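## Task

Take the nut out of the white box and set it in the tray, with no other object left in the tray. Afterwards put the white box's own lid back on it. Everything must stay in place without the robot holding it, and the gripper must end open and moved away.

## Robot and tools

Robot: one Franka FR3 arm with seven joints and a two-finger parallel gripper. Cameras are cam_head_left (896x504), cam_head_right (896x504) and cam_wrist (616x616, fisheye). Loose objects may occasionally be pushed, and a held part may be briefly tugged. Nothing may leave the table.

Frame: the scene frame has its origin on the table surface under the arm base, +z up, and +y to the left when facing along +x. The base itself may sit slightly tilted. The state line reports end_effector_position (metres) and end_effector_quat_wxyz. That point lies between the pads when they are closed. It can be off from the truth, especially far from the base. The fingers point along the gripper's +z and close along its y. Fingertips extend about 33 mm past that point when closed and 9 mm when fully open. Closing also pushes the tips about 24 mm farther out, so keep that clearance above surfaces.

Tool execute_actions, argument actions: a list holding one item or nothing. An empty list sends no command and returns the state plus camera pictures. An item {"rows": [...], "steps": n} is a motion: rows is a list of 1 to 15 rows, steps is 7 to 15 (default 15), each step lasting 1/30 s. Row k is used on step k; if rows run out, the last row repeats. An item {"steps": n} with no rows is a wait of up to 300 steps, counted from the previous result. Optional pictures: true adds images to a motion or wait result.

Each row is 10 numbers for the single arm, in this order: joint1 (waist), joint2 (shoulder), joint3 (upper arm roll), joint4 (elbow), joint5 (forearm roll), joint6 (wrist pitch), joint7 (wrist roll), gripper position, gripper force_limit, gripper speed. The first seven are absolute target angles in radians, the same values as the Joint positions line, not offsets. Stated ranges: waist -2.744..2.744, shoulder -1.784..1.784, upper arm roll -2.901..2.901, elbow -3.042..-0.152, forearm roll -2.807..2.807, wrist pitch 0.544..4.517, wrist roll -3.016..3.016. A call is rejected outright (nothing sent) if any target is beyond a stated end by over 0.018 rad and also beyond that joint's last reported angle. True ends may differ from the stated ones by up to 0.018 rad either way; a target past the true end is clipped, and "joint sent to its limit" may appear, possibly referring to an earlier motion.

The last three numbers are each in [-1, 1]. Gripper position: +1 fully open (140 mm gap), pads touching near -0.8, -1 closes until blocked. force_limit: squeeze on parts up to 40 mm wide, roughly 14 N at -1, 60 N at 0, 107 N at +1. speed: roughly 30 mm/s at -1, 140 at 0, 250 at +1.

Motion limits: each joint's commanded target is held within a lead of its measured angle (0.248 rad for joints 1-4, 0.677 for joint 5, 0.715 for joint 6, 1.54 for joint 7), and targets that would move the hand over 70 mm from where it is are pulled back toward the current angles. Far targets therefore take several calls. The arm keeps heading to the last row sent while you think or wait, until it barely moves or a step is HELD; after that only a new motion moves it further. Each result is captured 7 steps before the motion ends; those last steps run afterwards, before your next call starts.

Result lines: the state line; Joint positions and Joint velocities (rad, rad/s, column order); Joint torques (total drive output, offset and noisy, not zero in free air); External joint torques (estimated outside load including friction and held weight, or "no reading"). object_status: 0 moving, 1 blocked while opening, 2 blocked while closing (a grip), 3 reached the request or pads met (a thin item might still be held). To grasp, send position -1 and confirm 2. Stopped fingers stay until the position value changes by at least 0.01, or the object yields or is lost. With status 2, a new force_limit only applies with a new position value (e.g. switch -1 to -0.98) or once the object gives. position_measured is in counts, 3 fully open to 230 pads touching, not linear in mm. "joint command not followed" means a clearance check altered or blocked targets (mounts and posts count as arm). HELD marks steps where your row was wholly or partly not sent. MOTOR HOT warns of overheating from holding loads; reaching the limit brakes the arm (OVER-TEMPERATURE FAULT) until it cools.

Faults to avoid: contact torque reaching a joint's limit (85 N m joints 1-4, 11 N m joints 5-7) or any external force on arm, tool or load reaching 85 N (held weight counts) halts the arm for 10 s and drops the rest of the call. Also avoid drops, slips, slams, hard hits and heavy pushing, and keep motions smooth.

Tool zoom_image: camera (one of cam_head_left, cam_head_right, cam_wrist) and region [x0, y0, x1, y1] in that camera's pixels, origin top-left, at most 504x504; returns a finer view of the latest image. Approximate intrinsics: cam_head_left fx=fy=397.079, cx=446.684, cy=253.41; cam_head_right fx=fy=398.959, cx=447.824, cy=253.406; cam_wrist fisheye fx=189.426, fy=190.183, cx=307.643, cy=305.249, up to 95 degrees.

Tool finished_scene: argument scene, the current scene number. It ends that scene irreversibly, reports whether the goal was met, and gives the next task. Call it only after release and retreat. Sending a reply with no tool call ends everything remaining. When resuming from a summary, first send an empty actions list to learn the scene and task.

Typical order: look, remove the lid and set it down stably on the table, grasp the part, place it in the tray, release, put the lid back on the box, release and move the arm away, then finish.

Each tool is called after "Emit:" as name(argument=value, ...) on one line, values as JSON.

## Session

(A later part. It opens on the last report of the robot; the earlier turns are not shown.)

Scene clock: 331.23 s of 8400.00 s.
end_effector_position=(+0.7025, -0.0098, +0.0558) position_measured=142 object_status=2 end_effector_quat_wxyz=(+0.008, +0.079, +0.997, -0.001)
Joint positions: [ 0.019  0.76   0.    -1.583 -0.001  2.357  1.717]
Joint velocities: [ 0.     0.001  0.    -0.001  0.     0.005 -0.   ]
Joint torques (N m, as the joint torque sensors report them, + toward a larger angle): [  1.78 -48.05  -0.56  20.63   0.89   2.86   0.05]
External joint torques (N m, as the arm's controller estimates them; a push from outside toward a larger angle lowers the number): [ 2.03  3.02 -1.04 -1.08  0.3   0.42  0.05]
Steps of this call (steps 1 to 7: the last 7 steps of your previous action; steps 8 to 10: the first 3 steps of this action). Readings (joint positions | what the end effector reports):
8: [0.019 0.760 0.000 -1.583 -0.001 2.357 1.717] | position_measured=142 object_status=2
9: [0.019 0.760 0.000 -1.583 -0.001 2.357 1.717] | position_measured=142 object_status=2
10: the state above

Emit:
execute_actions(actions=[{"rows":[[0.021,0.748,0,-1.585,0,2.34,1.72,-1,-0.2,-0.3]],"steps":15}])

Emit:
execute_actions(actions=[{"rows":[[0.021,0.725,0,-1.585,0,2.31,1.72,-1,-0.2,-0.3]],"steps":15}])

Emit:
execute_actions(actions=[{"rows":[[0.021,0.725,0,-1.585,0,2.31,1.72,-1,-0.2,-0.3]],"steps":15}], pictures=true)

Emit:
zoom_image(camera="cam_wrist", region=[270,285,350,325])

Emit:
zoom_image(camera="cam_head_left", region=[355,165,405,205])

Emit:
zoom_image(camera="cam_head_right", region=[360,165,410,205])

Scene clock: 332.27 s of 8400.00 s.
end_effector_position=(+0.7024, -0.0098, +0.0622) position_measured=142 object_status=2 end_effector_quat_wxyz=(+0.007, +0.079, +0.997, -0.001)
Joint positions: [ 0.019  0.749  0.    -1.584 -0.001  2.346  1.717]
Joint velocities: [ 0.001 -0.004 -0.     0.     0.001 -0.018  0.   ]
Joint torques (N m, as the joint torque sensors report them, + toward a larger angle): [  1.71 -49.7   -0.15  20.01   0.85   2.13   0.06]
External joint torques (N m, as the arm's controller estimates them; a push from outside toward a larger angle lowers the number): [ 1.94  0.62 -0.63 -1.42  0.25 -0.28  0.06]
Steps of this call (steps 1 to 7: the last 7 steps of your previous action; steps 8 to 15: the robot went on to your last target; steps 16 to 23: nothing new was sent; steps 24 to 31: the first 8 steps of this action). Readings (joint positions | what the end effector reports):
24: [0.019 0.759 0.000 -1.584 -0.001 2.355 1.717] | position_measured=142 object_status=2
25: [0.019 0.757 0.000 -1.584 -0.001 2.353 1.717] | position_measured=142 object_status=2
27: [0.019 0.753 0.000 -1.584 -0.001 2.349 1.717] | position_measured=142 object_status=2
31: the state above

Scene clock: 332.77 s of 8400.00 s.
end_effector_position=(+0.7015, -0.0097, +0.0760) position_measured=142 object_status=2 end_effector_quat_wxyz=(+0.006, +0.079, +0.997, -0.001)
Joint positions: [ 0.019  0.725  0.    -1.585 -0.001  2.319  1.717]
Joint velocities: [ 0.001 -0.011  0.     0.001  0.    -0.037  0.001]
Joint torques (N m, as the joint torque sensors report them, + toward a larger angle): [  1.89 -49.03   0.08  20.69   0.95   2.11   0.04]
External joint torques (N m, as the arm's controller estimates them; a push from outside toward a larger angle lowers the number): [ 1.92 -0.03 -0.51 -0.36  0.36 -0.22  0.04]
Steps of this call (steps 1 to 7: the last 7 steps of your previous action; steps 8 to 15: the first 8 steps of this action). Readings (joint positions | what the end effector reports):
8: [0.019 0.747 0.000 -1.585 -0.001 2.339 1.717] | position_measured=142 object_status=2
9: [0.019 0.742 0.000 -1.586 -0.001 2.333 1.717] | position_measured=142 object_status=2
11: [0.019 0.733 0.000 -1.586 -0.001 2.326 1.717] | position_measured=142 object_status=2
15: the state above

Scene clock: 333.27 s of 8400.00 s.
end_effector_position=(+0.6994, -0.0097, +0.0755) position_measured=142 object_status=2 end_effector_quat_wxyz=(+0.002, +0.079, +0.997, -0.002)
Joint positions: [ 0.019  0.725  0.    -1.585 -0.001  2.313  1.717]
Joint velocities: [ 0.    -0.     0.001 -0.001 -0.001 -0.003 -0.   ]
Joint torques (N m, as the joint torque sensors report them, + toward a larger angle): [  1.66 -50.04   0.15  20.32   0.88   2.29   0.18]
External joint torques (N m, as the arm's controller estimates them; a push from outside toward a larger angle lowers the number): [ 1.69  0.45 -0.48 -1.59  0.27 -0.11  0.18]
Steps of this call (steps 1 to 7: the last 7 steps of your previous action; steps 8 to 15: the first 8 steps of this action). Readings (joint positions | what the end effector reports):
8: [0.019 0.725 0.000 -1.585 -0.001 2.314 1.717] | position_measured=142 object_status=2
9: [0.019 0.725 0.000 -1.585 -0.001 2.314 1.717] | position_measured=142 object_status=2
11: [0.019 0.725 0.000 -1.585 -0.001 2.313 1.717] | position_measured=142 object_status=2
15: the state above

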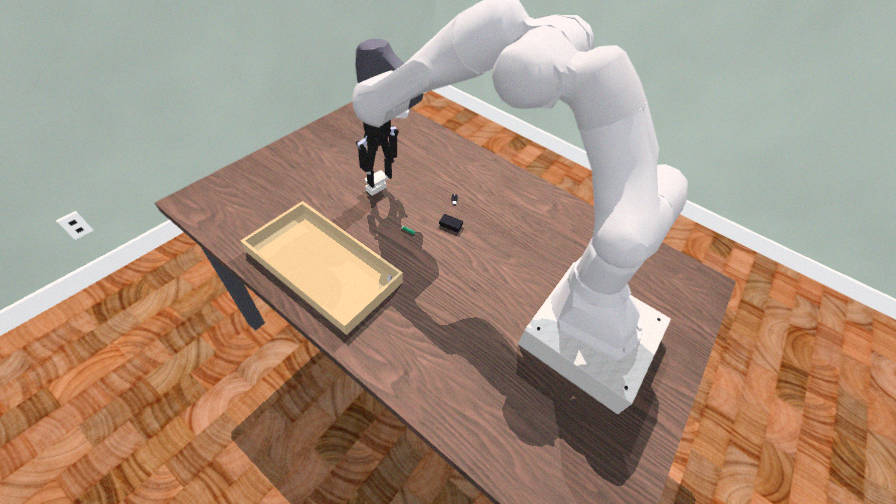

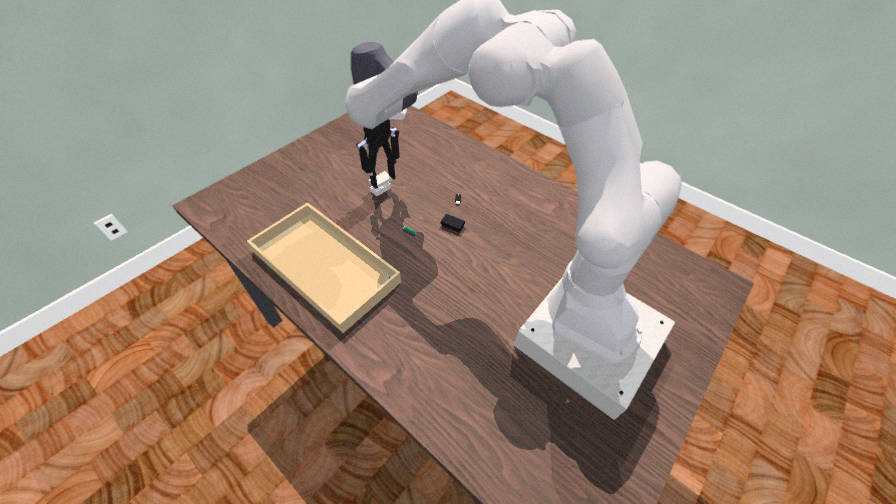

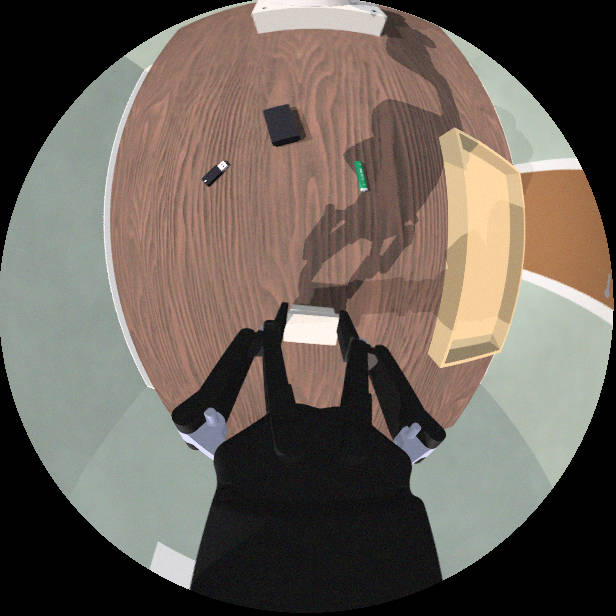

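Region (270, 285, 350, 325) of cam_wrist's 616x616 image, scaled by 6.300, with more detail than that image has.

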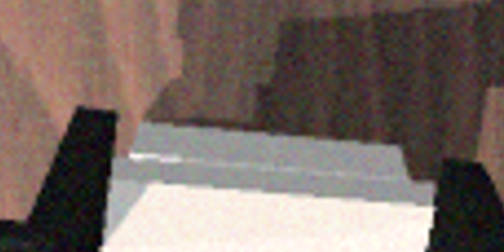

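Region (355, 165, 405, 205) of cam_head_left's 896x504 image, scaled by 10.080, with more detail than that image has; it fills the top 403 rows of this view, and the rest is white.

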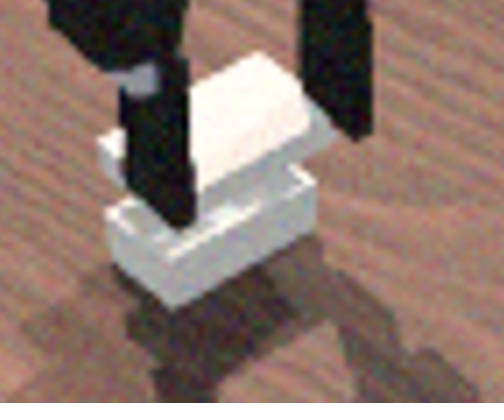

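Region (360, 165, 410, 205) of cam_head_right's 896x504 image, scaled by 10.080, with more detail than that image has; it fills the top 403 rows of this view, and the rest is white.

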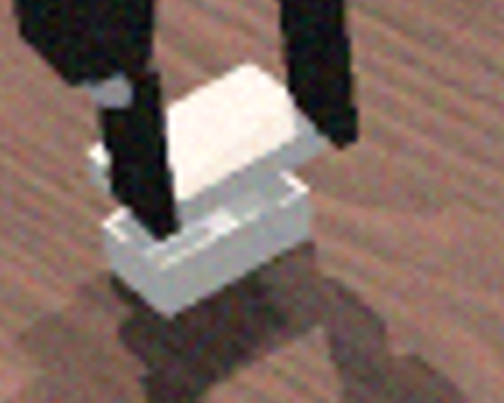

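Emit:
execute_actions(actions=[{"rows":[[0.021,0.735,0,-1.583,0,2.335,1.72,-1,-0.2,-0.3],[0.021,0.745,0,-1.583,0,2.346,1.72,-1,-0.2,-0.3],[0.021,0.75,0,-1.583,0,2.352,1.72,-1,-0.2,-0.3]],"steps":15}])

Emit:
execute_actions(actions=[{"rows":[[0.021,0.754,0,-1.583,0,2.356,1.72,-1,-0.2,-0.3],[0.021,0.757,0,-1.583,0,2.358,1.72,-1,-0.2,-0.3],[0.021,0.76,0,-1.583,0,2.36,1.72,-1,-0.2,-0.3]],"steps":15}])

Emit:
execute_actions(actions=[{"rows":[[0.021,0.761,0,-1.583,0,2.352,1.72,-1,-0.2,-0.3]],"steps":15}])

Emit:
execute_actions(actions=[{"rows":[[0.021,0.761,0,-1.583,0,2.344,1.72,-1,-0.2,-0.3]],"steps":15}])

Emit:
execute_actions(actions=[{"rows":[[0.021,0.761,0,-1.583,0,2.336,1.72,-1,-0.2,-0.3]],"steps":15}])

Scene clock: 334.97 s of 8400.00 s.
end_effector_position=(+0.7008, -0.0097, +0.0617) position_measured=142 object_status=2 end_effector_quat_wxyz=(+0.005, +0.079, +0.997, -0.001)
Joint positions: [ 0.019  0.749  0.    -1.583 -0.001  2.34   1.717]
Joint velocities: [ 0.     0.033 -0.     0.001  0.001  0.049 -0.   ]
Joint torques (N m, as the joint torque sensors report them, + toward a larger angle): [  1.97 -51.92   0.31  20.42   0.87   3.06   0.09]
External joint torques (N m, as the arm's controller estimates them; a push from outside toward a larger angle lowers the number): [ 2.14  1.21 -0.23 -2.61  0.25  0.47  0.09]
Steps of this call (steps 1 to 7: the last 7 steps of your previous action; steps 8 to 15: the robot went on to your last target; steps 16 to 43: nothing new was sent; steps 44 to 51: the first 8 steps of this action). Readings (joint positions | what the end effector reports):
44: [0.019 0.726 0.000 -1.585 -0.001 2.315 1.717] | position_measured=142 object_status=2
45: [0.019 0.729 0.000 -1.584 -0.001 2.320 1.717] | position_measured=142 object_status=2
47: [0.019 0.738 0.000 -1.583 -0.001 2.330 1.717] | position_measured=142 object_status=2
51: the state above

Scene clock: 335.47 s of 8400.00 s.
end_effector_position=(+0.7023, -0.0098, +0.0565) position_measured=142 object_status=2 end_effector_quat_wxyz=(+0.007, +0.079, +0.997, -0.001)
Joint positions: [ 0.019  0.759  0.    -1.583 -0.001  2.355  1.717]
Joint velocities: [-0.001  0.014 -0.001 -0.     0.     0.013 -0.001]
Joint torques (N m, as the joint torque sensors report them, + toward a larger angle): [  1.51 -50.65  -0.26  20.4    0.86   2.92   0.02]
External joint torques (N m, as the arm's controller estimates them; a push from outside toward a larger angle lowers the number): [ 1.76  1.12 -0.75 -1.73  0.25  0.42  0.02]
Steps of this call (steps 1 to 7: the last 7 steps of your previous action; steps 8 to 15: the first 8 steps of this action). Readings (joint positions | what the end effector reports):
8: [0.019 0.750 0.000 -1.583 -0.001 2.348 1.717] | position_measured=142 object_status=2
9: [0.019 0.751 0.000 -1.583 -0.001 2.350 1.717] | position_measured=142 object_status=2
11: [0.019 0.754 0.000 -1.583 -0.001 2.352 1.717] | position_measured=142 object_status=2
15: the state above

Scene clock: 335.97 s of 8400.00 s.
end_effector_position=(+0.7021, -0.0098, +0.0560) position_measured=142 object_status=2 end_effector_quat_wxyz=(+0.007, +0.079, +0.997, -0.001)
Joint positions: [ 0.019  0.759  0.    -1.583 -0.001  2.355  1.717]
Joint velocities: [-0.    -0.001 -0.     0.     0.002 -0.    -0.   ]
Joint torques (N m, as the joint torque sensors report them, + toward a larger angle): [  1.34 -49.34   0.12  20.73   0.94   2.19   0.03]
External joint torques (N m, as the arm's controller estimates them; a push from outside toward a larger angle lowers the number): [ 1.48  1.97 -0.44 -1.13  0.34 -0.27  0.03]
Steps of this call (steps 1 to 7: the last 7 steps of your previous action; steps 8 to 15: the first 8 steps of this action). Readings (joint positions | what the end effector reports):
8: [0.019 0.759 0.000 -1.583 -0.001 2.357 1.717] | position_measured=142 object_status=2
9: [0.019 0.759 0.000 -1.583 -0.001 2.356 1.717] | position_measured=142 object_status=2
11: [0.019 0.759 0.000 -1.583 -0.001 2.356 1.717] | position_measured=142 object_status=2
15: the state above

Scene clock: 336.47 s of 8400.00 s.
end_effector_position=(+0.7011, -0.0097, +0.0559) position_measured=142 object_status=2 end_effector_quat_wxyz=(+0.005, +0.079, +0.997, -0.001)
Joint positions: [ 0.019  0.759  0.    -1.583 -0.001  2.351  1.717]
Joint velocities: [ 0.    -0.     0.     0.001 -0.001 -0.006  0.001]
Joint torques (N m, as the joint torque sensors report them, + toward a larger angle): [  1.61 -48.8    0.13  19.98   0.96   1.62   0.08]
External joint torques (N m, as the arm's controller estimates them; a push from outside toward a larger angle lowers the number): [ 1.78  2.26 -0.41 -1.73  0.37 -0.82  0.08]
Steps of this call (steps 1 to 7: the last 7 steps of your previous action; steps 8 to 15: the first 8 steps of this action). Readings (joint positions | what the end effector reports):
8: [0.019 0.759 0.000 -1.583 -0.001 2.354 1.717] | position_measured=142 object_status=2
9: [0.019 0.759 0.000 -1.583 -0.001 2.353 1.717] | position_measured=142 object_status=2
11: [0.019 0.759 0.000 -1.583 -0.001 2.352 1.717] | position_measured=142 object_status=2
15: the state above

Scene clock: 336.97 s of 8400.00 s.
end_effector_position=(+0.6994, -0.0097, +0.0560) position_measured=142 object_status=2 end_effector_quat_wxyz=(+0.003, +0.080, +0.997, -0.001)
Joint positions: [ 0.019  0.759  0.    -1.582 -0.001  2.344  1.717]
Joint velocities: [ 0.001 -0.    -0.001  0.002 -0.    -0.009 -0.001]
Joint torques (N m, as the joint torque sensors report them, + toward a larger angle): [  1.07 -49.54   0.22  20.     1.08   1.51   0.  ]
External joint torques (N m, as the arm's controller estimates them; a push from outside toward a larger angle lowers the number): [ 1.12  1.43 -0.41 -1.7   0.48 -0.92  0.  ]
Steps of this call (steps 1 to 7: the last 7 steps of your previous action; steps 8 to 15: the first 8 steps of this action). Readings (joint positions | what the end effector reports):
8: [0.019 0.759 0.000 -1.583 -0.001 2.349 1.717] | position_measured=142 object_status=2
9: [0.019 0.759 0.000 -1.582 -0.001 2.348 1.717] | position_measured=142 object_status=2
11: [0.019 0.759 0.000 -1.582 -0.001 2.346 1.717] | position_measured=142 object_status=2
15: the state above

Emit:
execute_actions(actions=[{"rows":[[0.021,0.761,0,-1.583,0,2.352,1.72,-1,-0.2,-0.3]],"steps":15}])

Emit:
execute_actions(actions=[{"rows":[[0.021,0.761,0,-1.583,0,2.352,1.72,0,-0.5,-1]],"steps":15}])

Emit:
execute_actions(actions=[{"rows":[[0.021,0.761,0,-1.583,0,2.352,1.72,0,-0.5,-1]],"steps":12}], pictures=true)

Emit:
zoom_image(camera="cam_wrist", region=[260,280,370,360])

Emit:
zoom_image(camera="cam_head_left", region=[355,165,405,205])

Scene clock: 337.77 s of 8400.00 s.
end_effector_position=(+0.7005, -0.0097, +0.0561) position_measured=142 object_status=2 end_effector_quat_wxyz=(+0.004, +0.080, +0.997, -0.001)
Joint positions: [ 0.019  0.759  0.    -1.582 -0.001  2.348  1.717]
Joint velocities: [-0.001 -0.     0.     0.     0.     0.009 -0.001]
Joint torques (N m, as the joint torque sensors report them, + toward a larger angle): [  2.21 -49.28   0.08  19.74   0.87   2.87   0.14]
External joint torques (N m, as the arm's controller estimates them; a push from outside toward a larger angle lowers the number): [ 2.63  1.97 -0.27 -2.08  0.27  0.42  0.14]
Steps of this call (steps 1 to 7: the last 7 steps of your previous action; steps 8 to 15: the robot went on to your last target; step 16: nothing new was sent; steps 17 to 24: the first 8 steps of this action). Readings (joint positions | what the end effector reports):
17: [0.019 0.759 0.000 -1.582 -0.001 2.344 1.717] | position_measured=142 object_status=2
18: [0.019 0.759 0.000 -1.582 -0.001 2.345 1.717] | position_measured=142 object_status=2
20: [0.019 0.759 0.000 -1.582 -0.001 2.346 1.717] | position_measured=142 object_status=2
24: the state above

Scene clock: 338.27 s of 8400.00 s.
end_effector_position=(+0.7008, -0.0097, +0.0559) position_measured=131 object_status=0 end_effector_quat_wxyz=(+0.005, +0.080, +0.997, -0.001)
Joint positions: [ 0.019  0.759  0.    -1.582 -0.001  2.349  1.717]
Joint velocities: [-0.001 -0.    -0.     0.001  0.     0.     0.001]
Joint torques (N m, as the joint torque sensors report them, + toward a larger angle): [  1.81 -50.26  -0.53  19.61   0.89   2.85   0.09]
External joint torques (N m, as the arm's controller estimates them; a push from outside toward a larger angle lowers the number): [ 1.99  0.96 -1.06 -2.22  0.29  0.4   0.09]
Steps of this call (steps 1 to 7: the last 7 steps of your previous action; steps 8 to 15: the first 8 steps of this action). Readings (joint positions | what the end effector reports):
8: [0.019 0.759 0.000 -1.582 -0.001 2.349 1.717] | position_measured=142 object_status=0
9: [0.019 0.759 0.000 -1.582 -0.001 2.349 1.717] | position_measured=142 object_status=0
11: [0.019 0.759 0.000 -1.582 -0.001 2.349 1.717] | position_measured=138 object_status=0
15: the state above

Scene clock: 338.67 s of 8400.00 s.
end_effector_position=(+0.7008, -0.0097, +0.0559) position_measured=129 object_status=3 end_effector_quat_wxyz=(+0.005, +0.080, +0.997, -0.001)
Joint positions: [ 0.019  0.759  0.    -1.582 -0.001  2.35   1.717]
Joint velocities: [ 0.     0.001 -0.     0.001  0.001 -0.001  0.   ]
Joint torques (N m, as the joint torque sensors report them, + toward a larger angle): [  1.55 -49.41   0.68  20.22   0.88   2.93   0.07]
External joint torques (N m, as the arm's controller estimates them; a push from outside toward a larger angle lowers the number): [ 1.85  1.82  0.24 -1.59  0.28  0.49  0.07]
Steps of this call (steps 1 to 7: the last 7 steps of your previous action; steps 8 to 12: the first 5 steps of this action). Readings (joint positions | what the end effector reports):
8: [0.019 0.759 0.000 -1.582 -0.001 2.350 1.717] | position_measured=129 object_status=3
9: [0.019 0.759 0.000 -1.582 -0.001 2.350 1.717] | position_measured=129 object_status=3
11: [0.019 0.759 0.000 -1.582 -0.001 2.350 1.717] | position_measured=129 object_status=3
12: the state above

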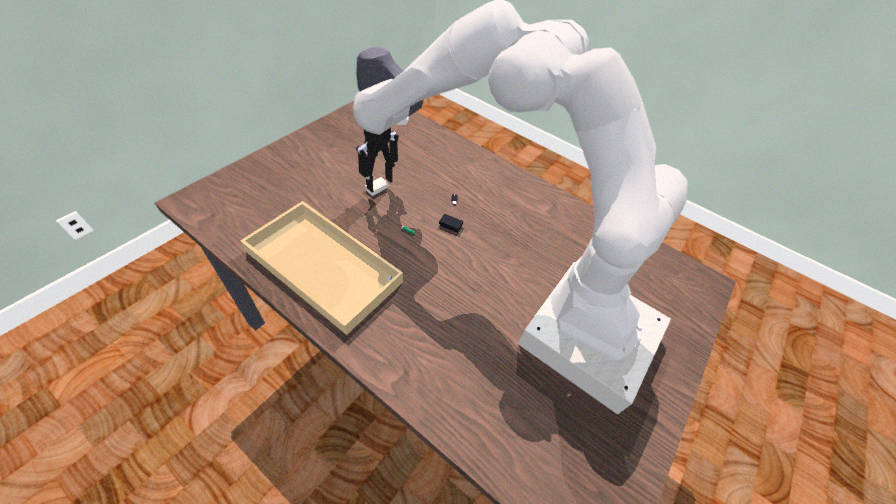

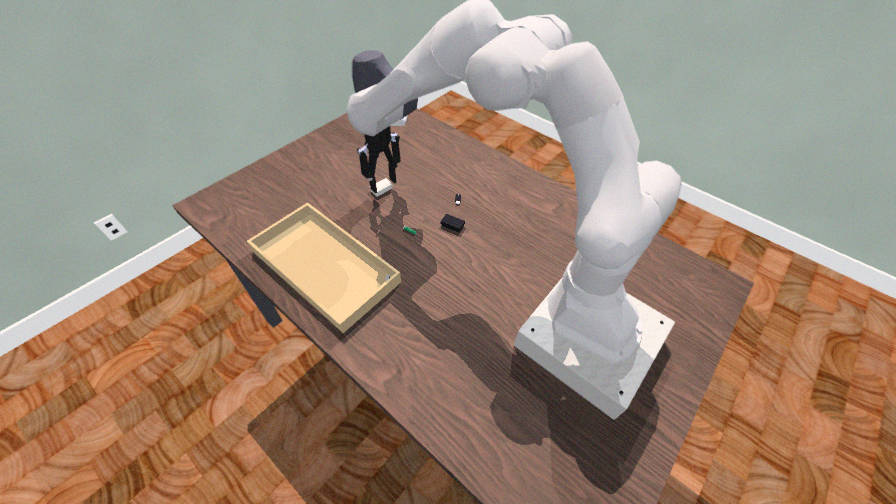

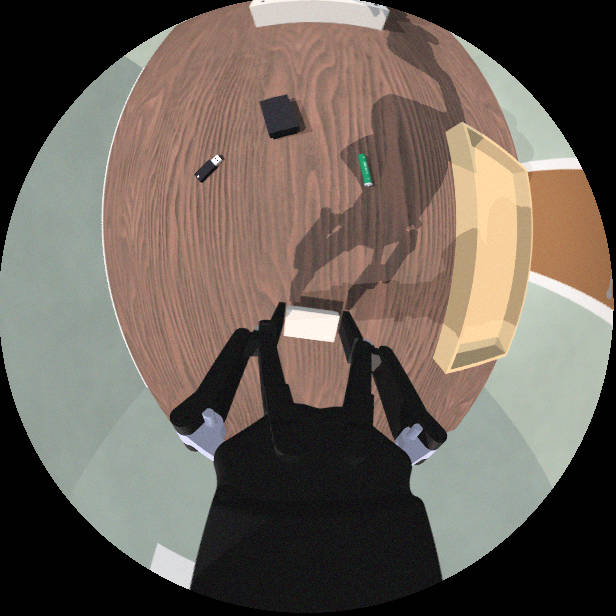

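Region (260, 280, 370, 360) of cam_wrist's 616x616 image, scaled by 4.582, with more detail than that image has; it fills the top 367 rows of this view, and the rest is white.

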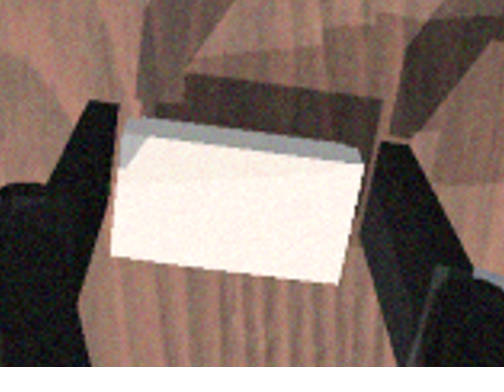

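Region (355, 165, 405, 205) of cam_head_left's 896x504 image, scaled by 10.080, with more detail than that image has; it fills the top 403 rows of this view, and the rest is white.

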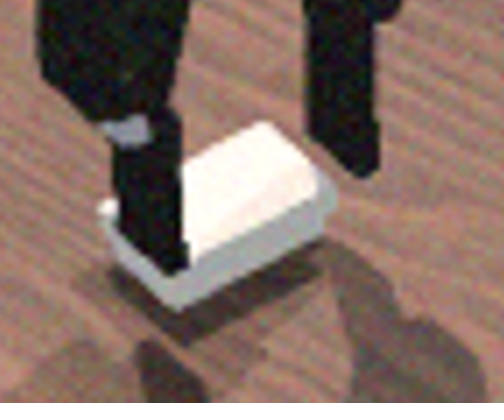

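Emit:
execute_actions(actions=[{"rows":[[0.021,0.7,0,-1.585,0,2.29,1.72,0.15,-0.5,-1]],"steps":15}])

Emit:
execute_actions(actions=[{"rows":[[0.021,0.63,0,-1.62,0,2.25,1.72,0.15,-0.5,-1]],"steps":15}])

Emit:
execute_actions(actions=[{"rows":[[0.021,0.6,0,-1.64,0,2.24,1.72,0.15,-0.5,-1]],"steps":15}], pictures=true)

Emit:
zoom_image(camera="cam_head_left", region=[345,160,405,210])

Emit:
zoom_image(camera="cam_head_right", region=[350,160,410,210])

Scene clock: 339.47 s of 8400.00 s.
end_effector_position=(+0.7073, -0.0097, +0.0954) position_measured=118 object_status=0 end_effector_quat_wxyz=(+0.014, +0.080, +0.997, -0.001)
Joint positions: [ 0.019  0.697  0.    -1.583 -0.001  2.306  1.717]
Joint velocities: [-0.    -0.04  -0.     0.002  0.002 -0.064 -0.001]
Joint torques (N m, as the joint torque sensors report them, + toward a larger angle): [  0.87 -44.8    0.4   19.56   1.02   1.87   0.02]
External joint torques (N m, as the arm's controller estimates them; a push from outside toward a larger angle lowers the number): [ 0.99  0.37 -0.09  0.    0.44 -0.2   0.02]
Steps of this call (steps 1 to 7: the last 7 steps of your previous action; steps 8 to 15: the robot went on to your last target; step 16: nothing new was sent; steps 17 to 24: the first 8 steps of this action). Readings (joint positions | what the end effector reports):
17: [0.019 0.754 0.000 -1.586 -0.001 2.341 1.717] | position_measured=129 object_status=0
18: [0.019 0.742 0.000 -1.589 -0.001 2.330 1.717] | position_measured=127 object_status=0
20: [0.019 0.719 0.000 -1.587 -0.001 2.318 1.717] | position_measured=124 object_status=0
24: the state above

Scene clock: 339.97 s of 8400.00 s.
end_effector_position=(+0.6988, -0.0095, +0.1258) position_measured=110 object_status=3 end_effector_quat_wxyz=(+0.011, +0.080, +0.997, -0.001)
Joint positions: [ 0.019  0.629  0.    -1.614 -0.001  2.262  1.717]
Joint velocities: [ 0.001 -0.046 -0.001 -0.009 -0.    -0.046 -0.   ]
Joint torques (N m, as the joint torque sensors report them, + toward a larger angle): [  2.09 -44.93   0.05  18.05   1.02   1.76   0.12]
External joint torques (N m, as the arm's controller estimates them; a push from outside toward a larger angle lowers the number): [ 2.22  0.06 -0.38 -2.44  0.41 -0.39  0.12]
Steps of this call (steps 1 to 7: the last 7 steps of your previous action; steps 8 to 15: the first 8 steps of this action). Readings (joint positions | what the end effector reports):
8: [0.019 0.690 0.000 -1.594 -0.001 2.290 1.717] | position_measured=110 object_status=0
9: [0.019 0.675 0.000 -1.606 -0.001 2.281 1.717] | position_measured=110 object_status=0
11: [0.019 0.650 0.000 -1.613 -0.001 2.271 1.717] | position_measured=110 object_status=3
15: the state above

Scene clock: 340.47 s of 8400.00 s.
end_effector_position=(+0.6901, -0.0094, +0.1335) position_measured=110 object_status=3 end_effector_quat_wxyz=(+0.005, +0.080, +0.997, -0.001)
Joint positions: [ 0.019  0.601  0.    -1.636 -0.001  2.245  1.717]
Joint velocities: [-0.    -0.018  0.001 -0.006  0.    -0.012 -0.001]
Joint torques (N m, as the joint torque sensors report them, + toward a larger angle): [  1.82 -46.49  -0.22  18.83   1.05   2.06   0.04]
External joint torques (N m, as the arm's controller estimates them; a push from outside toward a larger angle lowers the number): [ 1.92  0.57 -0.68 -3.13  0.41 -0.27  0.04]
Steps of this call (steps 1 to 7: the last 7 steps of your previous action; steps 8 to 15: the first 8 steps of this action). Readings (joint positions | what the end effector reports):
8: [0.019 0.625 0.000 -1.623 -0.001 2.253 1.717] | position_measured=110 object_status=3
9: [0.019 0.619 0.000 -1.630 -0.001 2.251 1.717] | position_measured=110 object_status=3
11: [0.019 0.609 0.000 -1.635 -0.001 2.248 1.717] | position_measured=110 object_status=3
15: the state above

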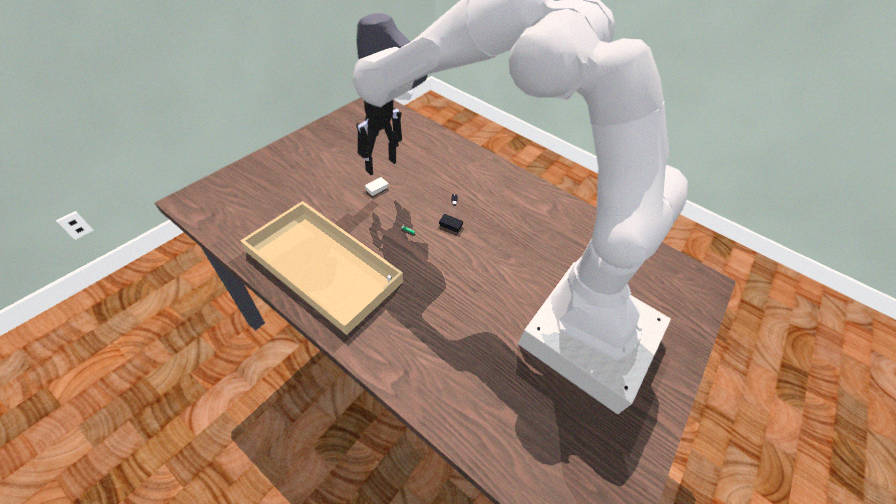

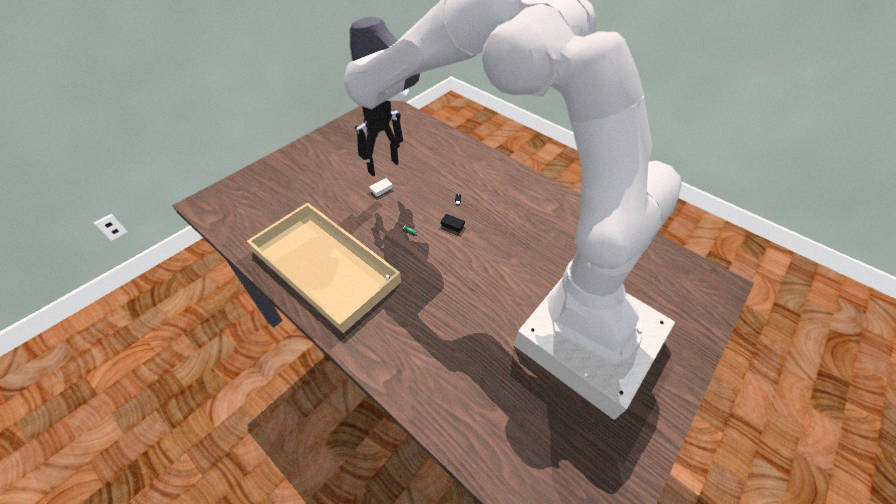

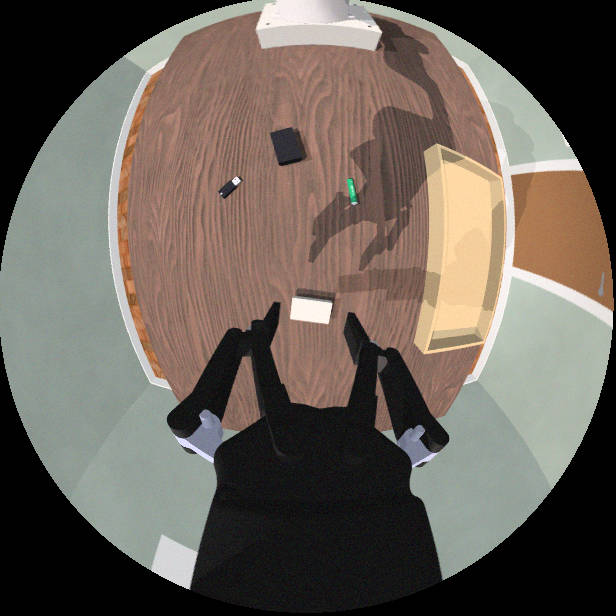

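Region (345, 160, 405, 210) of cam_head_left's 896x504 image, scaled by 8.400, with more detail than that image has.

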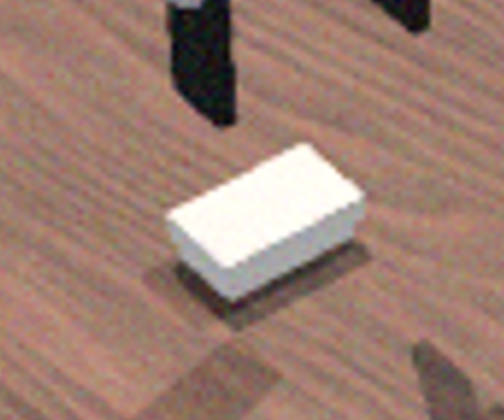

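Region (350, 160, 410, 210) of cam_head_right's 896x504 image, scaled by 8.400, with more detail than that image has.

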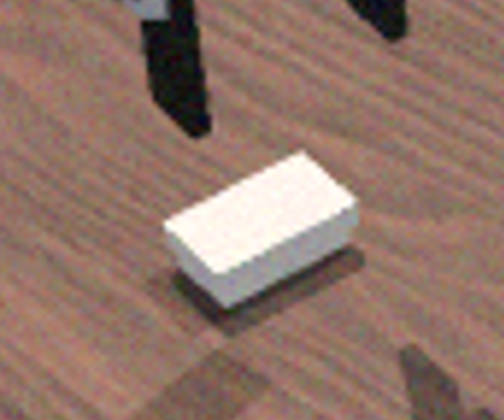

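Emit:
execute_actions(actions=[{"rows":[[0.021,0.68,0,-1.585,0,2.275,1.72,-1,-0.5,1]],"steps":15}])

Emit:
execute_actions(actions=[{"rows":[[0.021,0.715,0,-1.585,0,2.305,1.72,-1,-0.5,1]],"steps":15}])

Emit:
execute_actions(actions=[{"rows":[[0.021,0.725,0,-1.585,0,2.315,1.72,-1,-0.5,1],[0.021,0.735,0,-1.585,0,2.322,1.72,-1,-0.5,1],[0.021,0.742,0,-1.585,0,2.329,1.72,-1,-0.5,1],[0.021,0.749,0,-1.585,0,2.335,1.72,-1,-0.5,1],[0.021,0.755,0,-1.585,0,2.34,1.72,-1,-0.5,1]],"steps":15}])

Emit:
execute_actions(actions=[{"rows":[[0.021,0.76,0,-1.585,0,2.344,1.72,-1,-0.5,1],[0.021,0.765,0,-1.585,0,2.348,1.72,-1,-0.5,1]],"steps":15}], pictures=true)

Emit:
zoom_image(camera="cam_head_left", region=[345,160,405,210])

Scene clock: 341.53 s of 8400.00 s.
end_effector_position=(+0.6948, -0.0095, +0.0988) position_measured=200 object_status=0 end_effector_quat_wxyz=(-0.003, +0.080, +0.997, -0.002)
Joint positions: [ 0.019  0.681  0.    -1.592 -0.001  2.265  1.717]
Joint velocities: [ 0.001  0.052  0.     0.017 -0.     0.027 -0.   ]
Joint torques (N m, as the joint torque sensors report them, + toward a larger angle): [  1.84 -53.13  -0.02  24.96   0.94   3.29   0.  ]
External joint torques (N m, as the arm's controller estimates them; a push from outside toward a larger angle lowers the number): [ 1.82  1.85 -0.69  0.08  0.26  0.53  0.  ]
Steps of this call (steps 1 to 7: the last 7 steps of your previous action; steps 8 to 15: the robot went on to your last target; steps 16 to 24: nothing new was sent; steps 25 to 32: the first 8 steps of this action). Readings (joint positions | what the end effector reports):
25: [0.019 0.611 0.000 -1.623 -0.001 2.246 1.717] | position_measured=110 object_status=0
26: [0.019 0.629 0.000 -1.607 -0.001 2.253 1.717] | position_measured=119 object_status=0
28: [0.019 0.657 0.000 -1.595 -0.001 2.260 1.717] | position_measured=146 object_status=0
32: the state above

Scene clock: 342.03 s of 8400.00 s.
end_effector_position=(+0.6967, -0.0096, +0.0803) position_measured=232 object_status=3 end_effector_quat_wxyz=(-0.002, +0.080, +0.997, -0.002)
Joint positions: [ 0.019  0.716  0.    -1.585 -0.001  2.295  1.717]
Joint velocities: [ 0.     0.019  0.001 -0.     0.002  0.036 -0.002]
Joint torques (N m, as the joint torque sensors report them, + toward a larger angle): [  0.96 -51.89  -0.01  20.81   0.92   3.09   0.09]
External joint torques (N m, as the arm's controller estimates them; a push from outside toward a larger angle lowers the number): [ 0.98  1.44 -0.65 -2.85  0.27  0.5   0.09]
Steps of this call (steps 1 to 7: the last 7 steps of your previous action; steps 8 to 15: the first 8 steps of this action). Readings (joint positions | what the end effector reports):
8: [0.019 0.684 0.000 -1.585 -0.001 2.276 1.717] | position_measured=232 object_status=3
9: [0.019 0.690 0.000 -1.583 -0.001 2.282 1.717] | position_measured=232 object_status=3
11: [0.019 0.704 0.000 -1.584 -0.001 2.289 1.717] | position_measured=232 object_status=3
15: the state above

Scene clock: 342.53 s of 8400.00 s.
end_effector_position=(+0.6947, -0.0096, +0.0581) position_measured=232 object_status=3 end_effector_quat_wxyz=(-0.004, +0.080, +0.997, -0.002)
Joint positions: [ 0.019  0.752  0.    -1.585 -0.001  2.326  1.717]
Joint velocities: [-0.002  0.1   -0.001 -0.014  0.     0.054 -0.   ]
Joint torques (N m, as the joint torque sensors report them, + toward a larger angle): [  1.51 -53.16  -0.07  22.07   0.89   3.27   0.15]
External joint torques (N m, as the arm's controller estimates them; a push from outside toward a larger angle lowers the number): [ 1.8   1.94 -0.55 -1.78  0.26  0.58  0.15]
Steps of this call (steps 1 to 7: the last 7 steps of your previous action; steps 8 to 15: the first 8 steps of this action). Readings (joint positions | what the end effector reports):
8: [0.019 0.717 0.000 -1.585 -0.001 2.303 1.717] | position_measured=232 object_status=3
9: [0.019 0.719 0.000 -1.585 -0.001 2.306 1.717] | position_measured=232 object_status=3
11: [0.019 0.729 0.000 -1.584 -0.001 2.314 1.717] | position_measured=232 object_status=3
15: the state above

Scene clock: 343.03 s of 8400.00 s.
end_effector_position=(+0.6955, -0.0096, +0.0509) position_measured=232 object_status=3 end_effector_quat_wxyz=(-0.002, +0.080, +0.997, -0.002)
Joint positions: [ 0.019  0.764  0.    -1.585 -0.001  2.343  1.717]
Joint velocities: [-0.001  0.008 -0.     0.     0.001  0.014 -0.   ]
Joint torques (N m, as the joint torque sensors report them, + toward a larger angle): [  1.21 -50.41   0.17  20.27   0.98   3.     0.16]
External joint torques (N m, as the arm's controller estimates them; a push from outside toward a larger angle lowers the number): [ 1.41  1.44 -0.36 -1.79  0.38  0.54  0.16]
Steps of this call (steps 1 to 7: the last 7 steps of your previous action; steps 8 to 15: the first 8 steps of this action). Readings (joint positions | what the end effector reports):
8: [0.019 0.756 0.000 -1.585 -0.001 2.336 1.717] | position_measured=232 object_status=3
9: [0.019 0.757 0.000 -1.585 -0.001 2.337 1.717] | position_measured=232 object_status=3
11: [0.019 0.760 0.000 -1.585 -0.001 2.340 1.717] | position_measured=232 object_status=3
15: the state above

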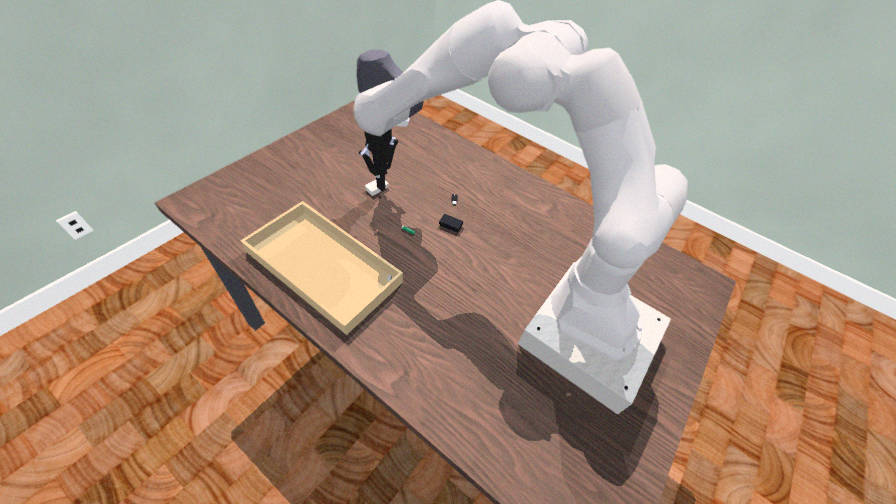

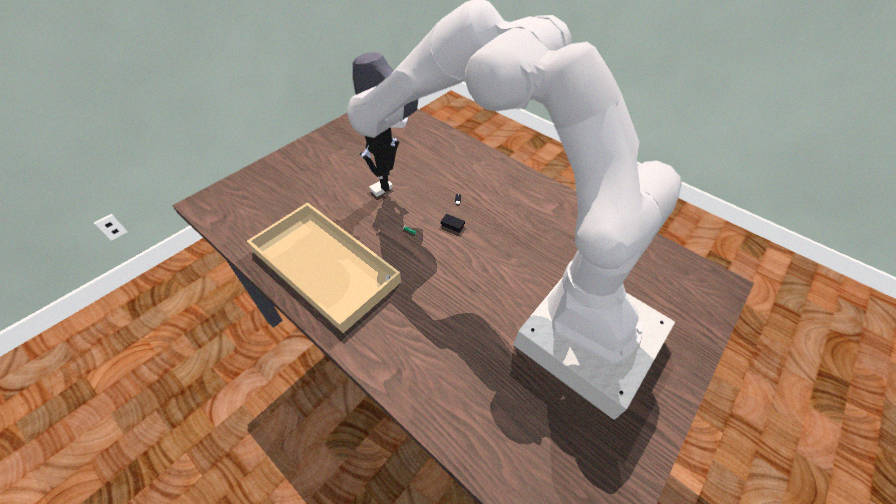

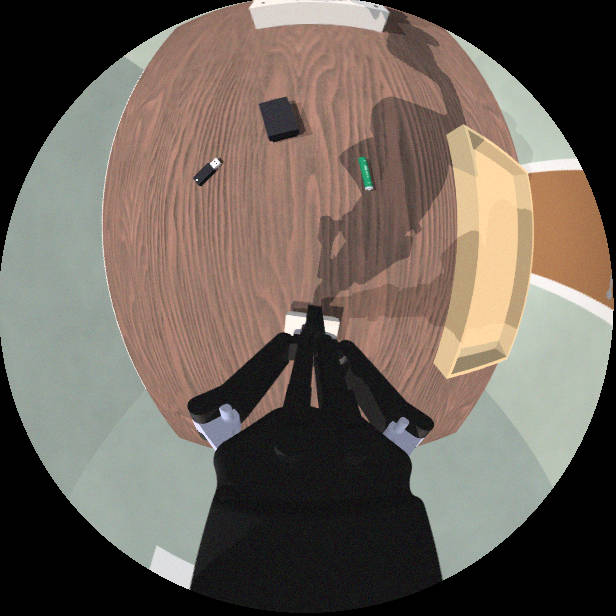

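Region (345, 160, 405, 210) of cam_head_left's 896x504 image, scaled by 8.400, with more detail than that image has.

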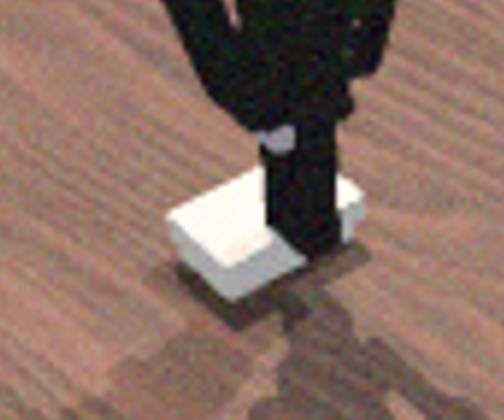

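Emit:
execute_actions(actions=[{"rows":[[0.021,0.768,0,-1.58,0,2.36,1.72,-1,-0.5,1],[0.021,0.772,0,-1.58,0,2.365,1.72,-1,-0.5,1]],"steps":15}])

Emit:
execute_actions(actions=[{"rows":[[0.021,0.776,0,-1.58,0,2.368,1.72,-1,-0.5,1]],"steps":15}], pictures=true)

Emit:
zoom_image(camera="cam_head_left", region=[345,160,405,210])

Scene clock: 343.67 s of 8400.00 s.
end_effector_position=(+0.7007, -0.0097, +0.0505) position_measured=232 object_status=3 end_effector_quat_wxyz=(+0.005, +0.080, +0.997, -0.001)
Joint positions: [ 0.019  0.769  0.    -1.582 -0.001  2.359  1.717]
Joint velocities: [ 0.001  0.001 -0.001  0.004 -0.001  0.023 -0.001]
Joint torques (N m, as the joint torque sensors report them, + toward a larger angle): [  1.92 -48.37   0.03  20.51   0.99   3.07   0.03]
External joint torques (N m, as the arm's controller estimates them; a push from outside toward a larger angle lowers the number): [ 2.1   3.67 -0.5  -1.52  0.39  0.64  0.03]
Steps of this call (steps 1 to 7: the last 7 steps of your previous action; steps 8 to 11: the robot went on to your last target; steps 12 to 19: the first 8 steps of this action). Readings (joint positions | what the end effector reports):
12: [0.019 0.764 0.000 -1.585 -0.001 2.347 1.717] | position_measured=232 object_status=3
13: [0.019 0.766 0.000 -1.584 -0.001 2.350 1.717] | position_measured=232 object_status=3
15: [0.019 0.768 0.000 -1.582 -0.001 2.354 1.717] | position_measured=232 object_status=3
19: the state above

Scene clock: 344.17 s of 8400.00 s.
end_effector_position=(+0.7027, -0.0097, +0.0504) position_measured=232 object_status=3 end_effector_quat_wxyz=(+0.008, +0.080, +0.997, -0.001)
Joint positions: [ 0.019  0.77   0.    -1.58  -0.001  2.365  1.717]
Joint velocities: [-0.     0.     0.001  0.     0.     0.005  0.   ]
Joint torques (N m, as the joint torque sensors report them, + toward a larger angle): [  1.8  -46.36  -0.07  20.65   0.87   2.86   0.14]
External joint torques (N m, as the arm's controller estimates them; a push from outside toward a larger angle lowers the number): [ 1.8   4.99 -0.74 -1.06  0.28  0.37  0.14]
Steps of this call (steps 1 to 7: the last 7 steps of your previous action; steps 8 to 15: the first 8 steps of this action). Readings (joint positions | what the end effector reports):
8: [0.019 0.770 0.000 -1.581 -0.001 2.362 1.717] | position_measured=232 object_status=3
9: [0.019 0.770 0.000 -1.581 -0.001 2.363 1.717] | position_measured=232 object_status=3
11: [0.019 0.770 0.000 -1.581 -0.001 2.364 1.717] | position_measured=232 object_status=3
15: the state above

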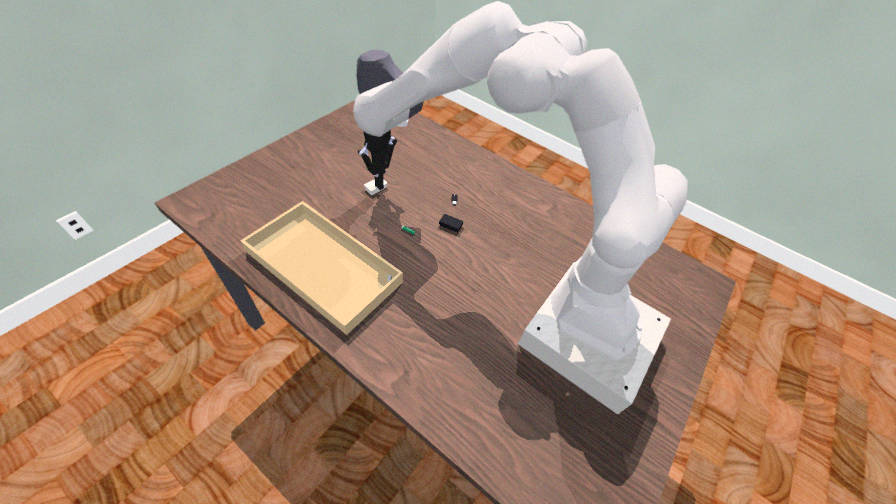

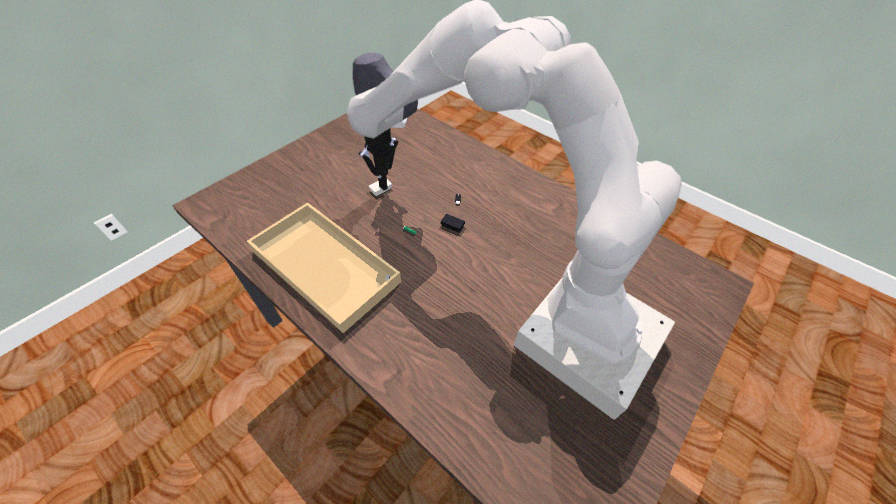

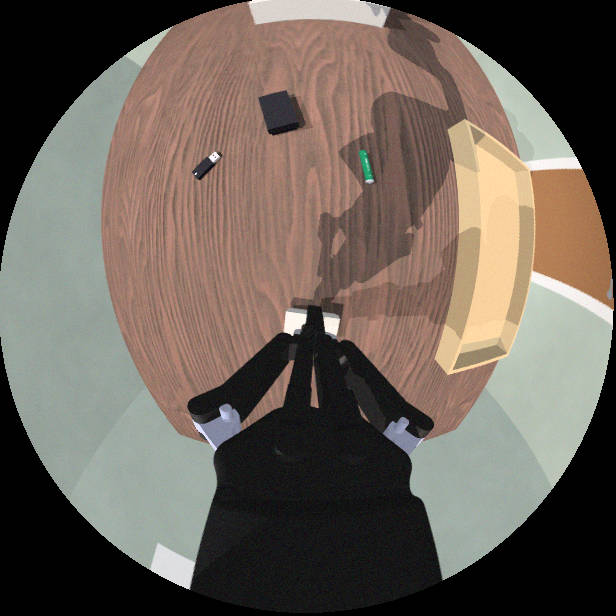

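Region (345, 160, 405, 210) of cam_head_left's 896x504 image, scaled by 8.400, with more detail than that image has.

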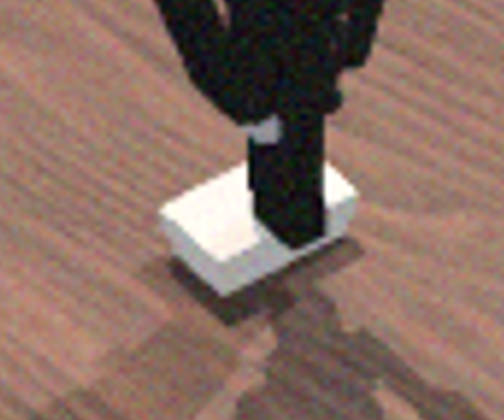

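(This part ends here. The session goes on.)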